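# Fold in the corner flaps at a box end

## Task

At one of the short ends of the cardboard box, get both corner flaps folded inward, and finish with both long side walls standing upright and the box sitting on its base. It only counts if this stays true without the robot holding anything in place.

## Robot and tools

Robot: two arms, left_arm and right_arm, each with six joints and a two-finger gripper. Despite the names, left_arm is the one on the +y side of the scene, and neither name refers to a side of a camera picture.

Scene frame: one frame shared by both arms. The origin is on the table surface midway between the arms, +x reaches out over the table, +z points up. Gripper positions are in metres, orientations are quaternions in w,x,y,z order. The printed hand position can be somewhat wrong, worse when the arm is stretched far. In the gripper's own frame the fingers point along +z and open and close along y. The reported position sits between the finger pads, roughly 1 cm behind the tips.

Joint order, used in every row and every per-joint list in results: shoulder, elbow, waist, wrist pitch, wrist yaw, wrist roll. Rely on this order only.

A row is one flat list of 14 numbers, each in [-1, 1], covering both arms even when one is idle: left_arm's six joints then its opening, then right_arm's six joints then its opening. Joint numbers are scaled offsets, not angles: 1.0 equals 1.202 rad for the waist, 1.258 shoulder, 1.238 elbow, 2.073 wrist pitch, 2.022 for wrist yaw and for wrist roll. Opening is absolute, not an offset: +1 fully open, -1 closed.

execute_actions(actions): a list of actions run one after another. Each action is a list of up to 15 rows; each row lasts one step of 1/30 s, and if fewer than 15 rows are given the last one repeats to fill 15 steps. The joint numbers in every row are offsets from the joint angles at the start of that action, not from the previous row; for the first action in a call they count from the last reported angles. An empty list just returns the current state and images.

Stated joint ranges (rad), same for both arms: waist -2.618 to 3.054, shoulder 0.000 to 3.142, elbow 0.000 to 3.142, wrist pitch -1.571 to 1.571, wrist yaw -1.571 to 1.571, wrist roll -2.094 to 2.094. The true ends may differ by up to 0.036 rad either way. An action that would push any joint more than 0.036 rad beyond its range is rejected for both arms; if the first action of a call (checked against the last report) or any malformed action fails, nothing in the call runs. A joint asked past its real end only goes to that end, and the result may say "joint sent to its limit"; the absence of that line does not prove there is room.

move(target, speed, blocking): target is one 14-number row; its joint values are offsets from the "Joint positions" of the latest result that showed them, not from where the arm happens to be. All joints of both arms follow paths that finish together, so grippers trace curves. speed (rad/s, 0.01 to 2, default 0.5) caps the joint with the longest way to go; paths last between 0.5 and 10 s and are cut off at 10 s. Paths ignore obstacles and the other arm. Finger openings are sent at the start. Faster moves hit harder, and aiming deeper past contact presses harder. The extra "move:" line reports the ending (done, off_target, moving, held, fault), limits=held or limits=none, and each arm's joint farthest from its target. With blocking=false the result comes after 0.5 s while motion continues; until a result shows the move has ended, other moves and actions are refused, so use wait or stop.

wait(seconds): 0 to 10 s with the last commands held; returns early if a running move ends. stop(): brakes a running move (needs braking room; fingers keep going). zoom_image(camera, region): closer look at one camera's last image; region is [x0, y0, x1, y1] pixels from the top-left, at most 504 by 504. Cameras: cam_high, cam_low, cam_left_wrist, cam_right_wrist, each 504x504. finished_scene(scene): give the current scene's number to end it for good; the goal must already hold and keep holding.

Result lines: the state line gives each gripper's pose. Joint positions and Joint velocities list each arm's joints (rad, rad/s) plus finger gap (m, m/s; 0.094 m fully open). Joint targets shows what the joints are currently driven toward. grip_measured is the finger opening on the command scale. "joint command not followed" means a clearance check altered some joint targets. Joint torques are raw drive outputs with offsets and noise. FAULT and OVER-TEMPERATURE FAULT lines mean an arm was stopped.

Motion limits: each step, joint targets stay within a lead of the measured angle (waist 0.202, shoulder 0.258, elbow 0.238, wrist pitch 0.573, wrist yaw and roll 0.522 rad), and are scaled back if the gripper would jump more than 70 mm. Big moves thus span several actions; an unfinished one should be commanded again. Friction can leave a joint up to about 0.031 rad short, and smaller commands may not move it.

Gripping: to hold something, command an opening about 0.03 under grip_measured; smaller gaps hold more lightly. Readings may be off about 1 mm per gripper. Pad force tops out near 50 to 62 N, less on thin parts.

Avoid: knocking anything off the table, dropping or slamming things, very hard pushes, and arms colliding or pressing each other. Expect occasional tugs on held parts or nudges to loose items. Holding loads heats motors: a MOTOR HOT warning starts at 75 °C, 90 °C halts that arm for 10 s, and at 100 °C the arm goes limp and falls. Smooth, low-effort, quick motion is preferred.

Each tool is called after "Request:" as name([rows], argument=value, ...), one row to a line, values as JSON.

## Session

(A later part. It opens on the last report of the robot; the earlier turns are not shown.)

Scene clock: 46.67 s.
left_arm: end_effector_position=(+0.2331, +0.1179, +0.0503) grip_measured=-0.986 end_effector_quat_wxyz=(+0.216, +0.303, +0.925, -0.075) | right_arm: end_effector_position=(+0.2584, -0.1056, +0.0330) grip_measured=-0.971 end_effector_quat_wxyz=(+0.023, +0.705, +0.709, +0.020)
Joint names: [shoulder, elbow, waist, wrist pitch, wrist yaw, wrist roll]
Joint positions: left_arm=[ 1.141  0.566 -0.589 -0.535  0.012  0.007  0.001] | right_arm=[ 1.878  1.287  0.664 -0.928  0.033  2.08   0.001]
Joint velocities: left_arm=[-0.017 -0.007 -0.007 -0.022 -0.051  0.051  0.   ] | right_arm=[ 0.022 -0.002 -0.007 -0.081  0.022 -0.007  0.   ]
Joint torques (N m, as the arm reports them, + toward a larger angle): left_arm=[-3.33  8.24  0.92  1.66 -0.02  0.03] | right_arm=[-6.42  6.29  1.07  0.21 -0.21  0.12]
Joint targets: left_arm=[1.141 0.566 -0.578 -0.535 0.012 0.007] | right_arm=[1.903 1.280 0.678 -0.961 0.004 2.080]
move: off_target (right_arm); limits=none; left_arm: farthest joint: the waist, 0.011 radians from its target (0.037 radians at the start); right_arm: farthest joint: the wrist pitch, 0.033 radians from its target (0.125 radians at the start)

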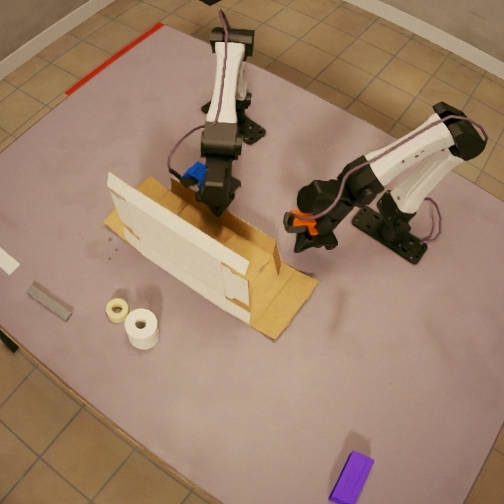

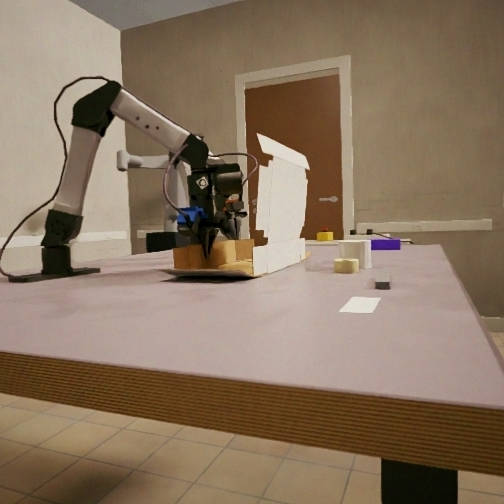

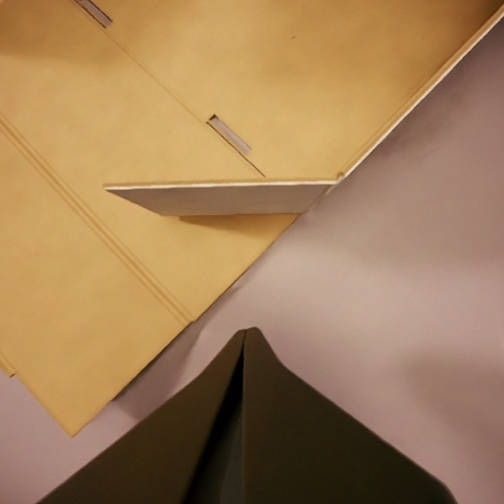

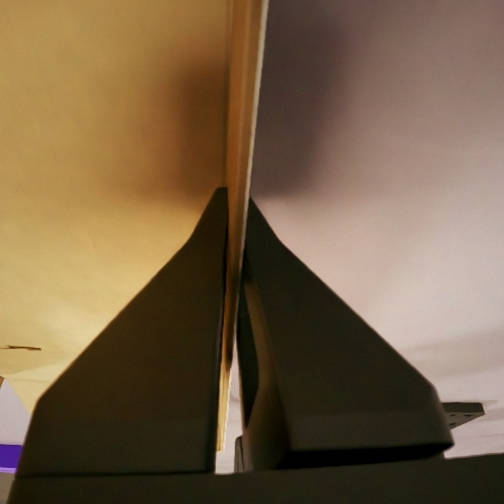

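Good aim. Push to s1.56,e.82,p-.34.

Request:
move(target=[0.335,0.215,0,0.095,0,0,-1,0.03,0,0.01,-0.015,-0.01,0,-1], speed=0.25)

Request:
move(target=[0,0,-0.08,0,0,0,-1,0.03,0,0.01,-0.015,-0.01,0,-1], speed=0.15)

Scene clock: 52.47 s.
left_arm: end_effector_position=(+0.3065, +0.0656, +0.0395) grip_measured=-0.986 end_effector_quat_wxyz=(+0.224, +0.302, +0.923, -0.076) | right_arm: end_effector_position=(+0.2582, -0.1062, +0.0330) grip_measured=-0.971 end_effector_quat_wxyz=(+0.024, +0.705, +0.709, +0.019)
Joint names: [shoulder, elbow, waist, wrist pitch, wrist yaw, wrist roll]
Joint positions: left_arm=[ 1.543  0.809 -0.589 -0.36   0.01   0.007  0.001] | right_arm=[ 1.878  1.287  0.664 -0.93   0.036  2.08   0.001]
Joint velocities: left_arm=[ 0.002 -0.002  0.007 -0.022  0.051 -0.022 -0.   ] | right_arm=[ 0.002 -0.007 -0.002 -0.022 -0.022 -0.022 -0.001]
Joint torques (N m, as the arm reports them, + toward a larger angle): left_arm=[-5.29  9.71  0.07  1.96 -0.03  0.01] | right_arm=[-5.64  6.83  0.94  0.23 -0.14  0.12]
Joint targets: left_arm=[1.562 0.831 -0.589 -0.338 0.012 0.007] | right_arm=[1.916 1.287 0.676 -0.960 0.013 2.080]
move: off_target (left_arm, right_arm); limits=none; left_arm: farthest joint: the elbow, 0.023 radians from its target (0.267 radians at the start); right_arm: farthest joint: the shoulder, 0.038 radians from its target (0.038 radians at the start)

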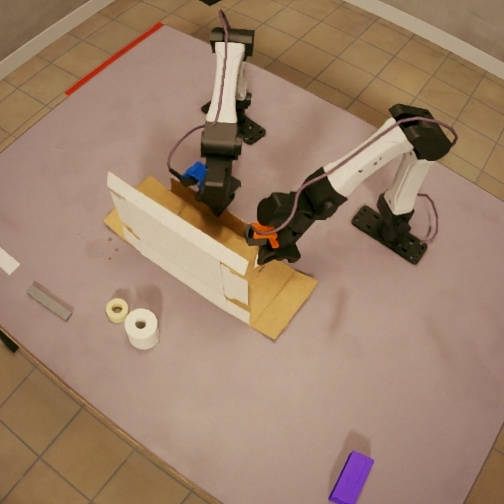

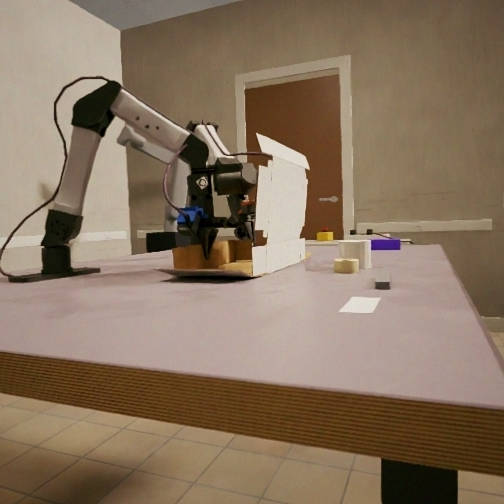

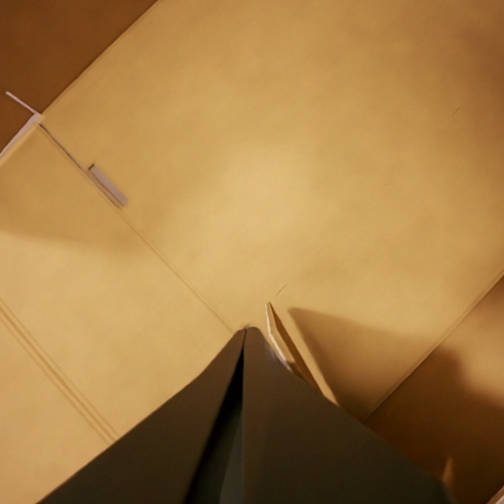

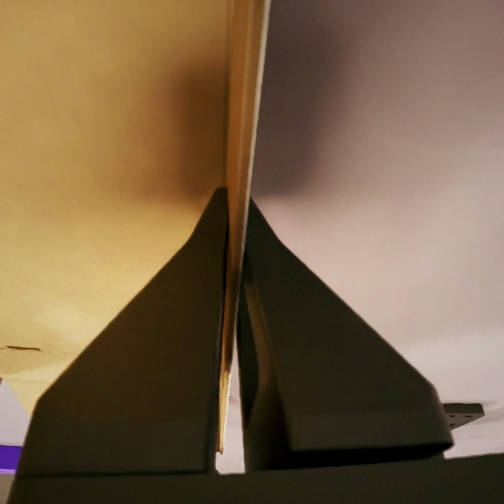

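Scene clock: 53.50 s.
left_arm: end_effector_position=(+0.2980, +0.0559, +0.0392) grip_measured=-0.987 end_effector_quat_wxyz=(+0.229, +0.327, +0.915, -0.055) | right_arm: end_effector_position=(+0.2525, -0.1100, +0.0328) grip_measured=-0.971 end_effector_quat_wxyz=(+0.022, +0.705, +0.709, +0.005)
Joint names: [shoulder, elbow, waist, wrist pitch, wrist yaw, wrist roll]
Joint positions: left_arm=[ 1.543  0.809 -0.656 -0.364 -0.052  0.007  0.001] | right_arm=[ 1.878  1.287  0.664 -0.958  0.039  2.08   0.001]
Joint velocities: left_arm=[-0.012  0.012 -0.007 -0.051  0.007 -0.037 -0.   ] | right_arm=[-0.007  0.007 -0.007  0.066 -0.007 -0.037 -0.001]
Joint torques (N m, as the arm reports them, + toward a larger angle): left_arm=[-6.62  7.87 -2.72  1.73  0.49  0.03] | right_arm=[-5.57  6.81  0.93  0.45 -0.14  0.12]
Joint targets: left_arm=[1.543 0.809 -0.685 -0.360 0.010 0.007] | right_arm=[1.916 1.287 0.676 -0.961 0.015 2.080]
move: off_target (left_arm, right_arm); limits=none; left_arm: farthest joint: the wrist yaw, 0.062 radians from its target (0.000 radians at the start); right_arm: farthest joint: the shoulder, 0.038 radians from its target (0.038 radians at the start)

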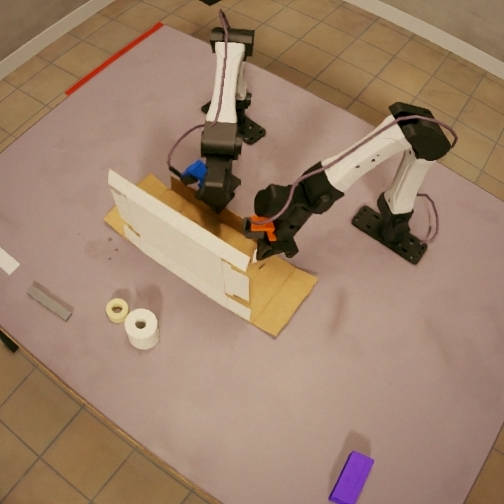

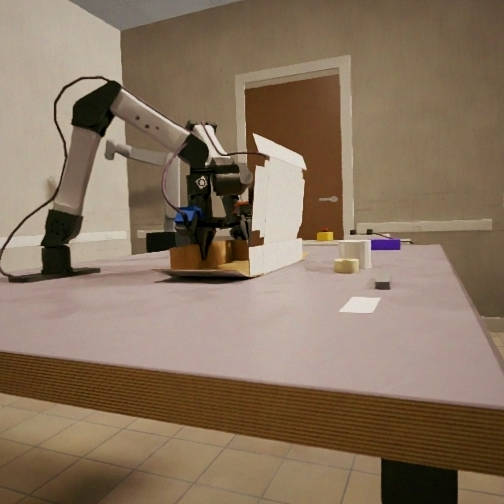

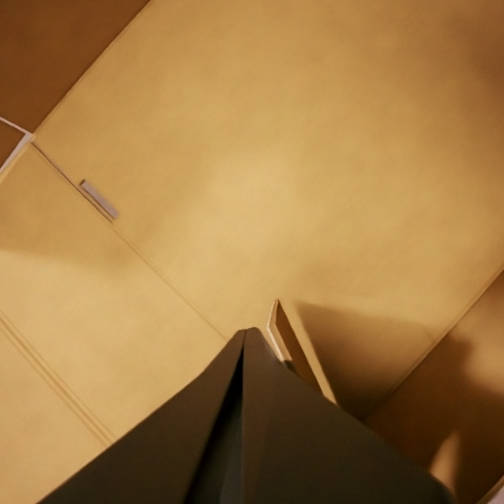

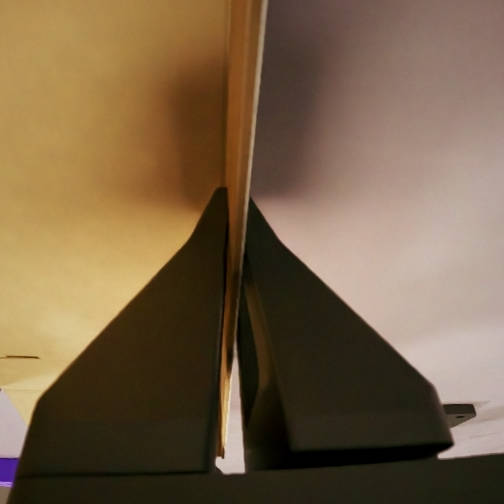

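Request:
move(target=[0,0,0.6,0,0.03,0,-1,0.03,0,0,0,0,0,-1], speed=0.6)

Request:
move(target=[0.36,0.26,0,0.12,0.5,0,-1,0.03,0,0,0,0,0,-1], speed=0.6)

Scene clock: 60.57 s.
left_arm: end_effector_position=(+0.3717, +0.2787, +0.0389) grip_measured=-0.987 end_effector_quat_wxyz=(+0.234, -0.009, +0.972, +0.004) | right_arm: end_effector_position=(+0.2527, -0.1098, +0.0335) grip_measured=-0.971 end_effector_quat_wxyz=(+0.022, +0.705, +0.709, +0.007)
Joint names: [shoulder, elbow, waist, wrist pitch, wrist yaw, wrist roll]
Joint positions: left_arm=[ 1.543  0.809  0.06  -0.365 -0.001  0.007  0.001] | right_arm=[ 1.876  1.287  0.664 -0.958  0.038  2.08   0.001]
Joint velocities: left_arm=[ 0.007 -0.007  0.002  0.037 -0.007  0.11  -0.   ] | right_arm=[ 0.007 -0.012 -0.002 -0.095  0.007 -0.007  0.001]
Joint torques (N m, as the arm reports them, + toward a larger angle): left_arm=[-6.58  7.92  0.51  1.65  0.02  0.02] | right_arm=[-5.44  6.81 -0.18  0.48  0.09  0.11]
Joint targets: left_arm=[1.543 0.809 0.065 -0.364 0.009 0.007] | right_arm=[1.915 1.287 0.664 -0.958 0.039 2.080]
move: off_target (right_arm); limits=none; left_arm: farthest joint: the wrist yaw, 0.010 radians from its target (0.060 radians at the start); right_arm: farthest joint: the shoulder, 0.040 radians from its target (0.038 radians at the start)

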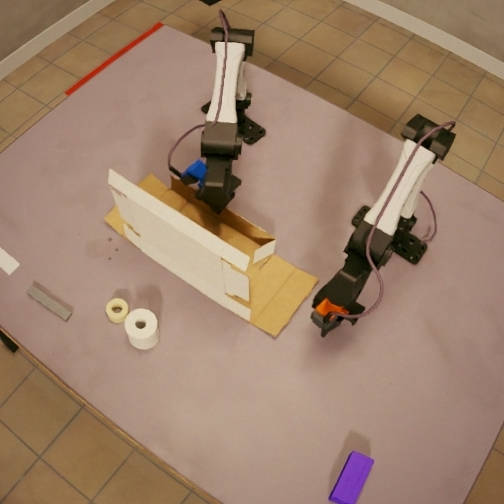

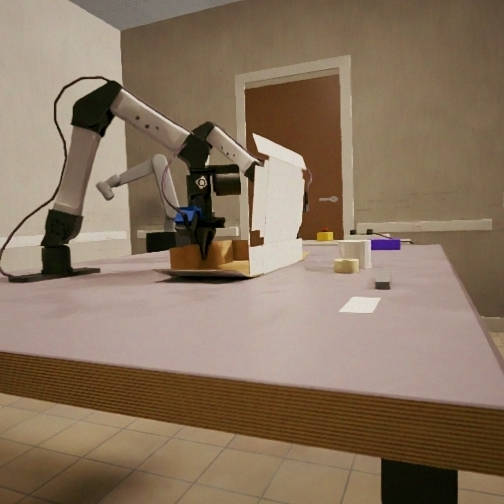

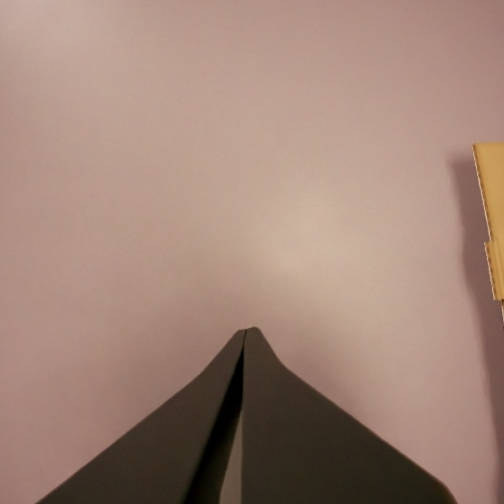

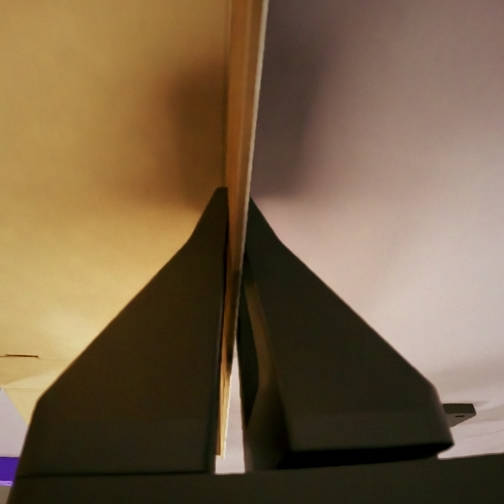

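Scene clock: 63.07 s.
left_arm: end_effector_position=(+0.4480, +0.1357, +0.0677) grip_measured=-0.987 end_effector_quat_wxyz=(+0.256, +0.128, +0.843, -0.456) | right_arm: end_effector_position=(+0.2527, -0.1098, +0.0335) grip_measured=-0.971 end_effector_quat_wxyz=(+0.022, +0.705, +0.709, +0.007)
Joint names: [shoulder, elbow, waist, wrist pitch, wrist yaw, wrist roll]
Joint positions: left_arm=[ 1.977  1.109  0.06  -0.128  0.999  0.007  0.001] | right_arm=[ 1.876  1.287  0.664 -0.958  0.038  2.08   0.001]
Joint velocities: left_arm=[-0.012 -0.007 -0.002 -0.007 -0.022 -0.022 -0.   ] | right_arm=[-0.002 -0.007 -0.002  0.022 -0.007 -0.007 -0.   ]
Joint torques (N m, as the arm reports them, + toward a larger angle): left_arm=[-8.99  9.21  0.04  1.79  0.39  0.03] | right_arm=[-5.59  6.79 -0.2   0.48  0.1   0.12]
Joint targets: left_arm=[1.995 1.131 0.060 -0.117 1.010 0.007] | right_arm=[1.913 1.287 0.664 -0.958 0.038 2.080]
move: off_target (left_arm, right_arm); limits=none; left_arm: farthest joint: the elbow, 0.022 radians from its target (0.322 radians at the start); right_arm: farthest joint: the shoulder, 0.038 radians from its target (0.038 radians at the start)

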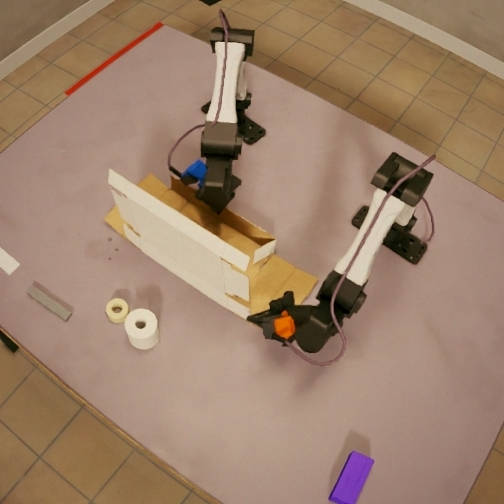

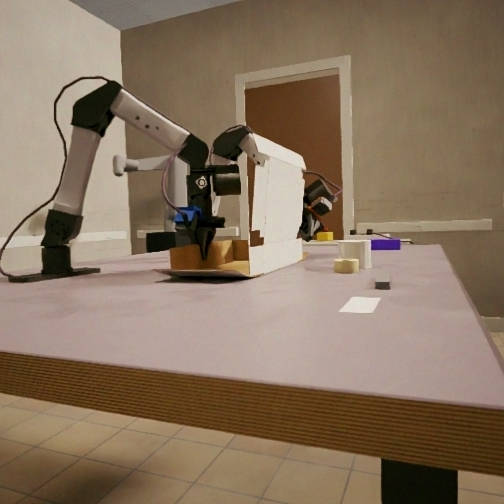

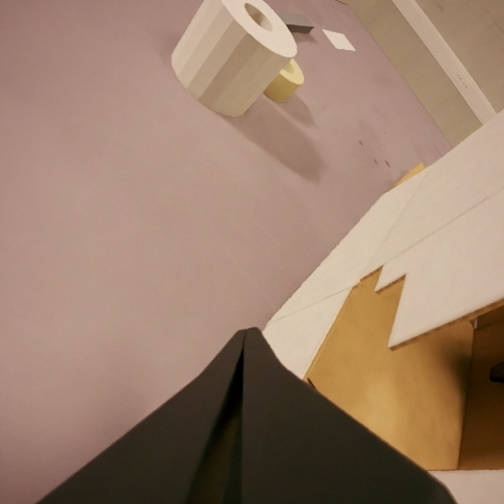

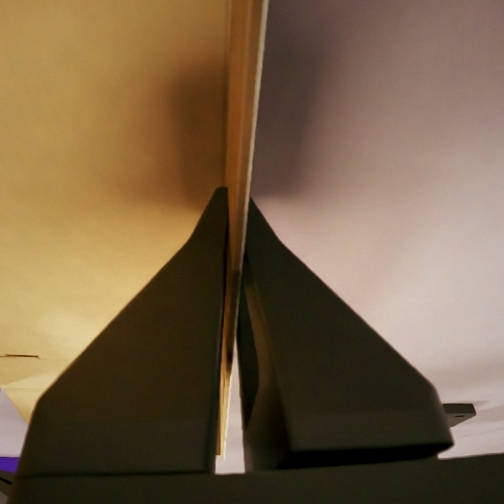

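Request:
move(target=[0.14,0.07,-0.07,0,0,0,-1,0.03,0,0,0,0,0,-1], speed=0.25)

Request:
move(target=[-0.2,-0.24,0,0,0,0,-1,0.03,0,0,0,0,0,-1], speed=0.15)

Scene clock: 67.53 s.
left_arm: end_effector_position=(+0.4503, +0.1083, +0.0243) grip_measured=-0.987 end_effector_quat_wxyz=(+0.207, +0.137, +0.850, -0.464) | right_arm: end_effector_position=(+0.2520, -0.1103, +0.0335) grip_measured=-0.971 end_effector_quat_wxyz=(+0.021, +0.705, +0.709, +0.005)
Joint names: [shoulder, elbow, waist, wrist pitch, wrist yaw, wrist roll]
Joint positions: left_arm=[ 2.131  1.18  -0.007 -0.125  0.988  0.007  0.001] | right_arm=[ 1.876  1.287  0.664 -0.961  0.039  2.08   0.001]
Joint velocities: left_arm=[-0.027 -0.012  0.007 -0.11  -0.022  0.007 -0.   ] | right_arm=[ 0.012  0.002  0.012  0.066 -0.022  0.022 -0.   ]
Joint torques (N m, as the arm reports them, + toward a larger angle): left_arm=[-9.68  8.17 -1.81  1.49  0.45  0.06] | right_arm=[-5.54  6.81 -0.2   0.51  0.09  0.12]
Joint targets: left_arm=[2.153 1.196 -0.025 -0.128 0.999 0.007] | right_arm=[1.913 1.287 0.664 -0.957 0.038 2.080]
move: off_target (left_arm, right_arm); limits=none; left_arm: farthest joint: the shoulder, 0.022 radians from its target (0.176 radians at the start); right_arm: farthest joint: the shoulder, 0.038 radians from its target (0.038 radians at the start)

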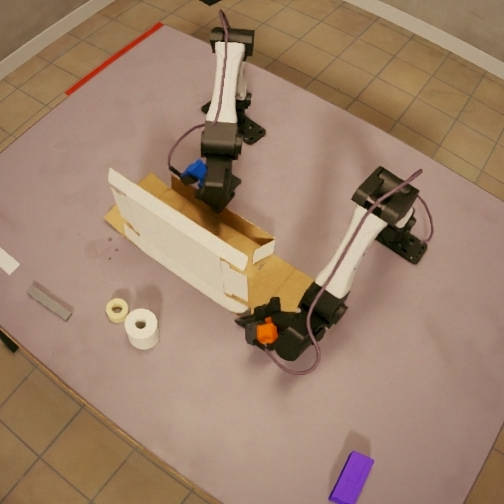

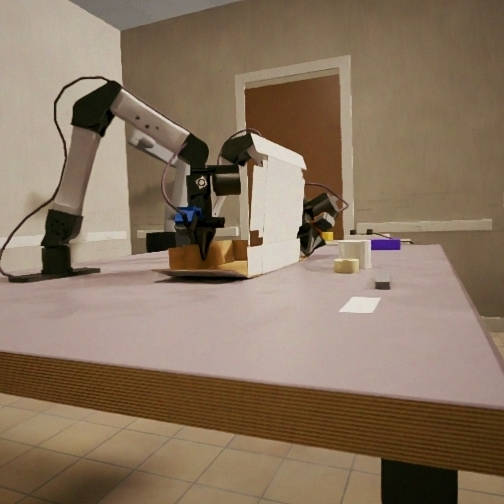

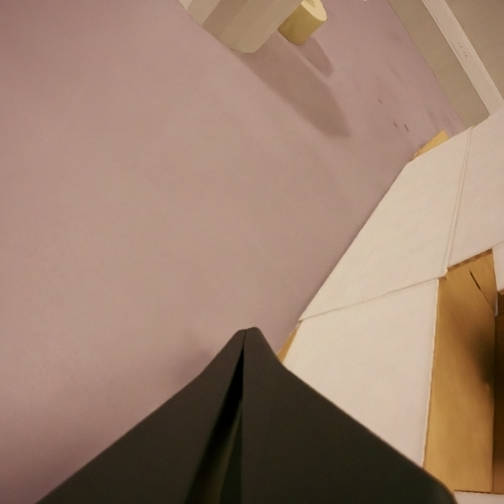

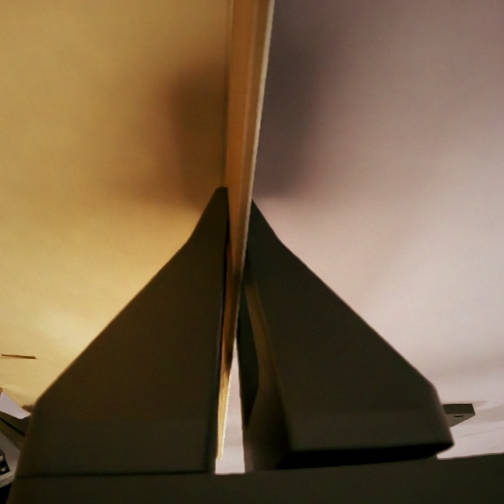

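Scene clock: 69.83 s.
left_arm: end_effector_position=(+0.3816, +0.1115, +0.0378) grip_measured=-0.987 end_effector_quat_wxyz=(+0.189, +0.127, +0.856, -0.464) | right_arm: end_effector_position=(+0.2520, -0.1102, +0.0335) grip_measured=-0.971 end_effector_quat_wxyz=(+0.021, +0.705, +0.709, +0.005)
Joint names: [shoulder, elbow, waist, wrist pitch, wrist yaw, wrist roll]
Joint positions: left_arm=[ 1.901  0.904 -0.007 -0.122  0.985  0.007  0.001] | right_arm=[ 1.876  1.287  0.664 -0.961  0.038  2.08   0.001]
Joint velocities: left_arm=[-0.002 -0.002  0.002 -0.037  0.022 -0.037 -0.   ] | right_arm=[ 0.002 -0.002 -0.007 -0.037 -0.007  0.007 -0.   ]
Joint torques (N m, as the arm reports them, + toward a larger angle): left_arm=[-10.58   4.77   0.     1.45   0.39   0.04] | right_arm=[-5.53  6.82 -0.21  0.48  0.11  0.12]
Joint targets: left_arm=[1.879 0.883 -0.007 -0.125 0.988 0.007] | right_arm=[1.913 1.287 0.664 -0.961 0.039 2.080]
move: off_target (left_arm, right_arm); limits=none; left_arm: farthest joint: the shoulder, 0.022 radians from its target (0.251 radians at the start); right_arm: farthest joint: the shoulder, 0.038 radians from its target (0.038 radians at the start)

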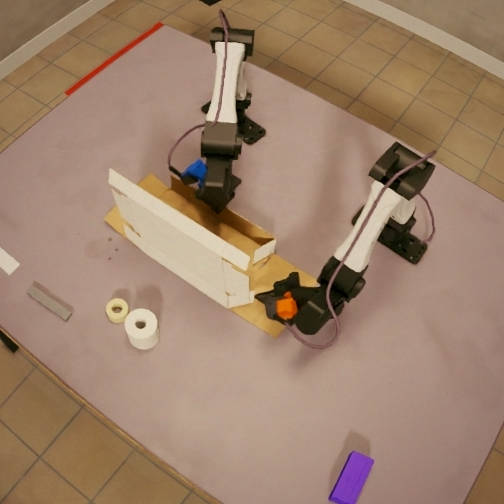

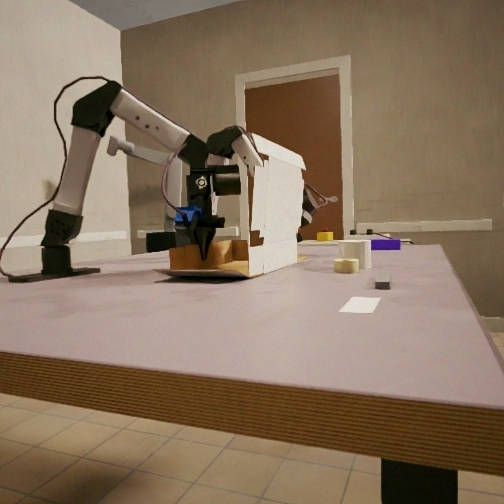

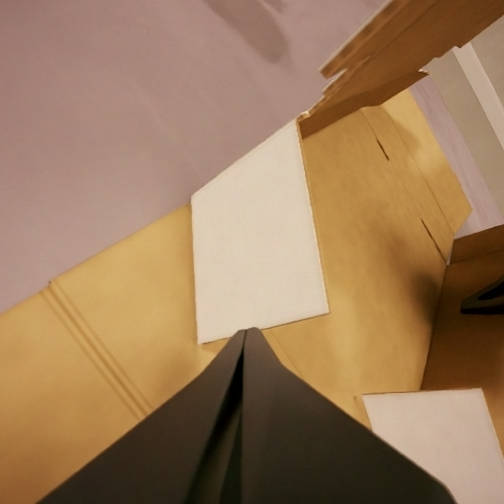

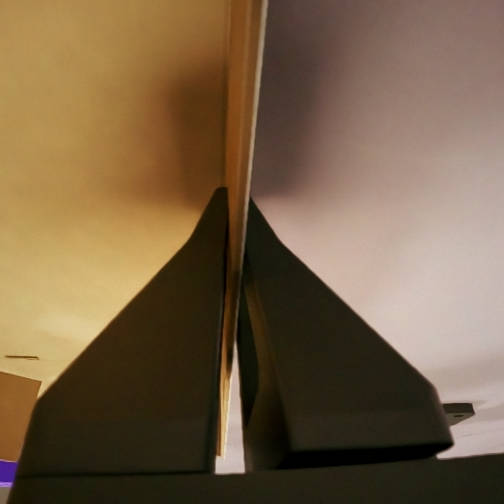

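Push −y with extension to keep x≈.39.

Request:
move(target=[0.12,0.14,-0.13,0,0.01,0,-1,0.03,0,0,0,0,0,-1], speed=0.12)

Request:
move(target=[0,0,0.15,0,0,0,-1,0,0,0,0,0,0,0], speed=0.3)

Scene clock: 74.97 s.
left_arm: end_effector_position=(+0.3993, +0.0632, +0.0334) grip_measured=-0.987 end_effector_quat_wxyz=(+0.173, +0.184, +0.843, -0.474) | right_arm: end_effector_position=(+0.2535, -0.1163, +0.0336) grip_measured=-0.971 end_effector_quat_wxyz=(+0.025, +0.709, +0.704, +0.001)
Joint names: [shoulder, elbow, waist, wrist pitch, wrist yaw, wrist roll]
Joint positions: left_arm=[ 2.025  1.058 -0.128 -0.123  0.985  0.005  0.001] | right_arm=[ 1.876  1.287  0.651 -0.967  0.047  2.08   0.001]
Joint velocities: left_arm=[-0.017 -0.002  0.007 -0.037  0.022  0.081  0.   ] | right_arm=[-0.007  0.022 -0.007  0.007 -0.007 -0.007  0.   ]
Joint torques (N m, as the arm reports them, + toward a larger angle): left_arm=[-8.23  8.33 -3.34  1.52  0.53  0.06] | right_arm=[-5.52  6.78  1.05  0.53  0.    0.13]
Joint targets: left_arm=[2.052 1.077 -0.163 -0.122 1.005 0.007] | right_arm=[1.913 1.287 0.664 -0.961 0.038 2.080]
move: off_target (left_arm, right_arm); limits=none; left_arm: farthest joint: the waist, 0.035 radians from its target (0.156 radians at the start); right_arm: farthest joint: the shoulder, 0.038 radians from its target (0.038 radians at the start)

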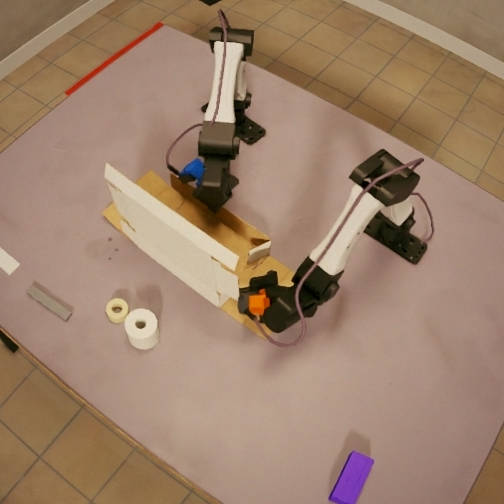

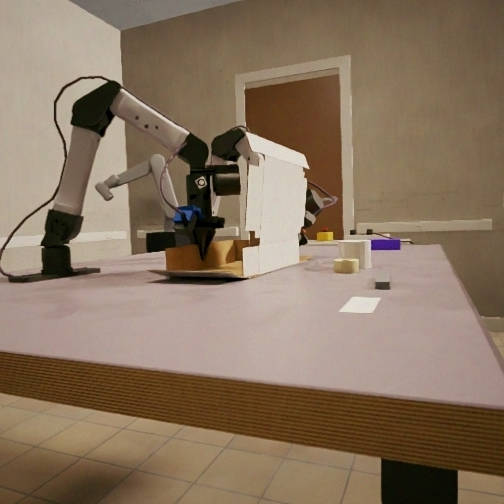

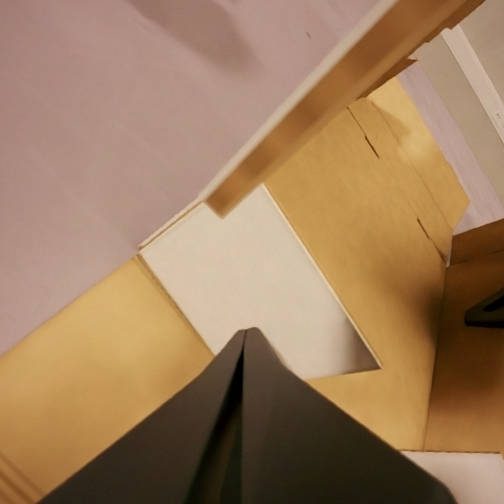

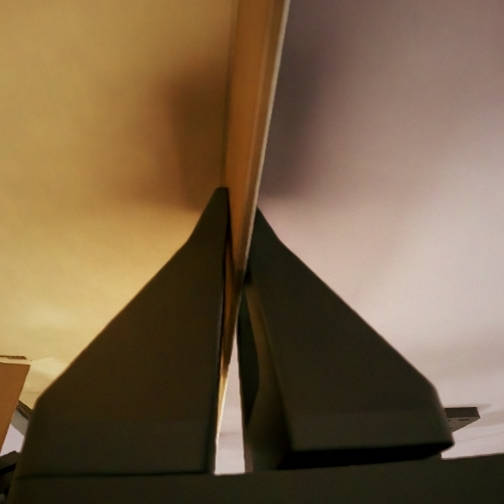

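Scene clock: 75.93 s.
left_arm: end_effector_position=(+0.4298, +0.1321, +0.0334) grip_measured=-0.987 end_effector_quat_wxyz=(+0.214, +0.109, +0.856, -0.457) | right_arm: end_effector_position=(+0.2536, -0.1167, +0.0336) grip_measured=-0.003 end_effector_quat_wxyz=(+0.025, +0.710, +0.704, +0.000)
Joint names: [shoulder, elbow, waist, wrist pitch, wrist yaw, wrist roll]
Joint positions: left_arm=[ 2.025  1.058  0.049 -0.123  0.985  0.004  0.001] | right_arm=[ 1.876  1.287  0.65  -0.968  0.048  2.08   0.047]
Joint velocities: left_arm=[ 0.002 -0.017 -0.012  0.037  0.007 -0.022 -0.   ] | right_arm=[ 0.022  0.002 -0.017 -0.022  0.11   0.022 -0.001]
Joint torques (N m, as the arm reports them, + toward a larger angle): left_arm=[-10.32   6.82   0.42   1.52   0.39   0.06] | right_arm=[-7.85  6.8  -0.14  0.46  0.09  0.12]
Joint targets: left_arm=[2.025 1.058 0.052 -0.123 0.985 0.004] | right_arm=[1.876 1.287 0.651 -0.967 0.047 2.080]
move: done; limits=none; left_arm: farthest joint: the waist, 0.004 radians from its target (0.180 radians at the start); right_arm: farthest joint: the waist, 0.001 radians from its target (0.000 radians at the start)

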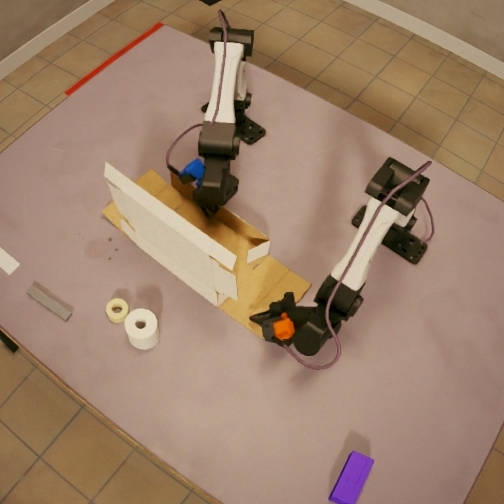

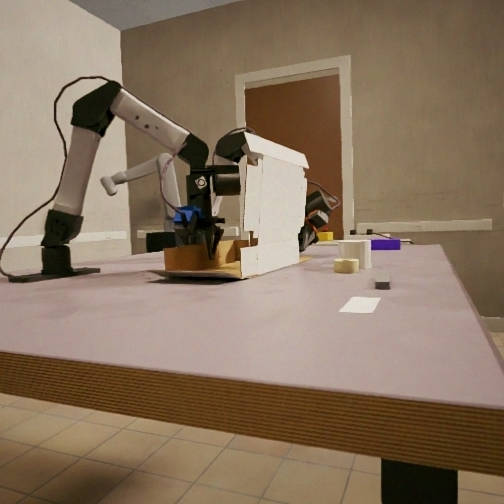

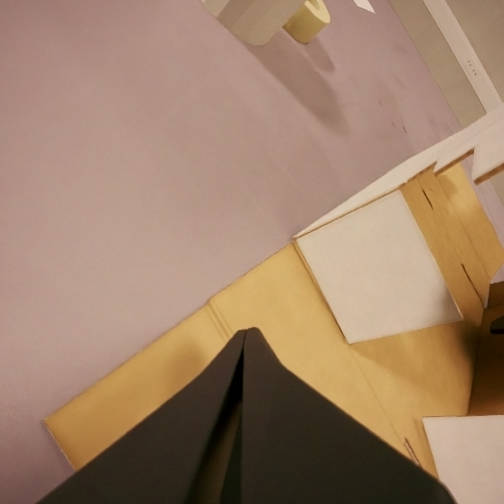

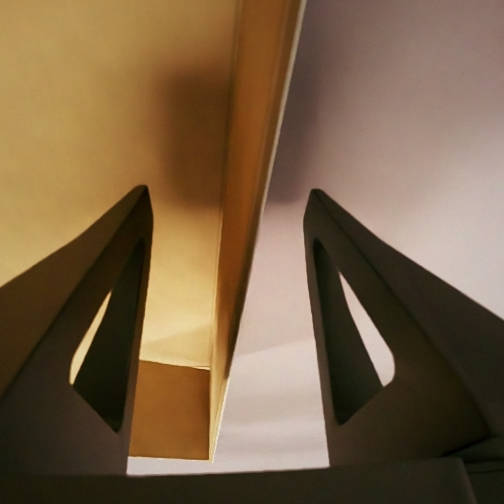

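Request:
finished_scene(scene=2)

The scene is finished: the task was done.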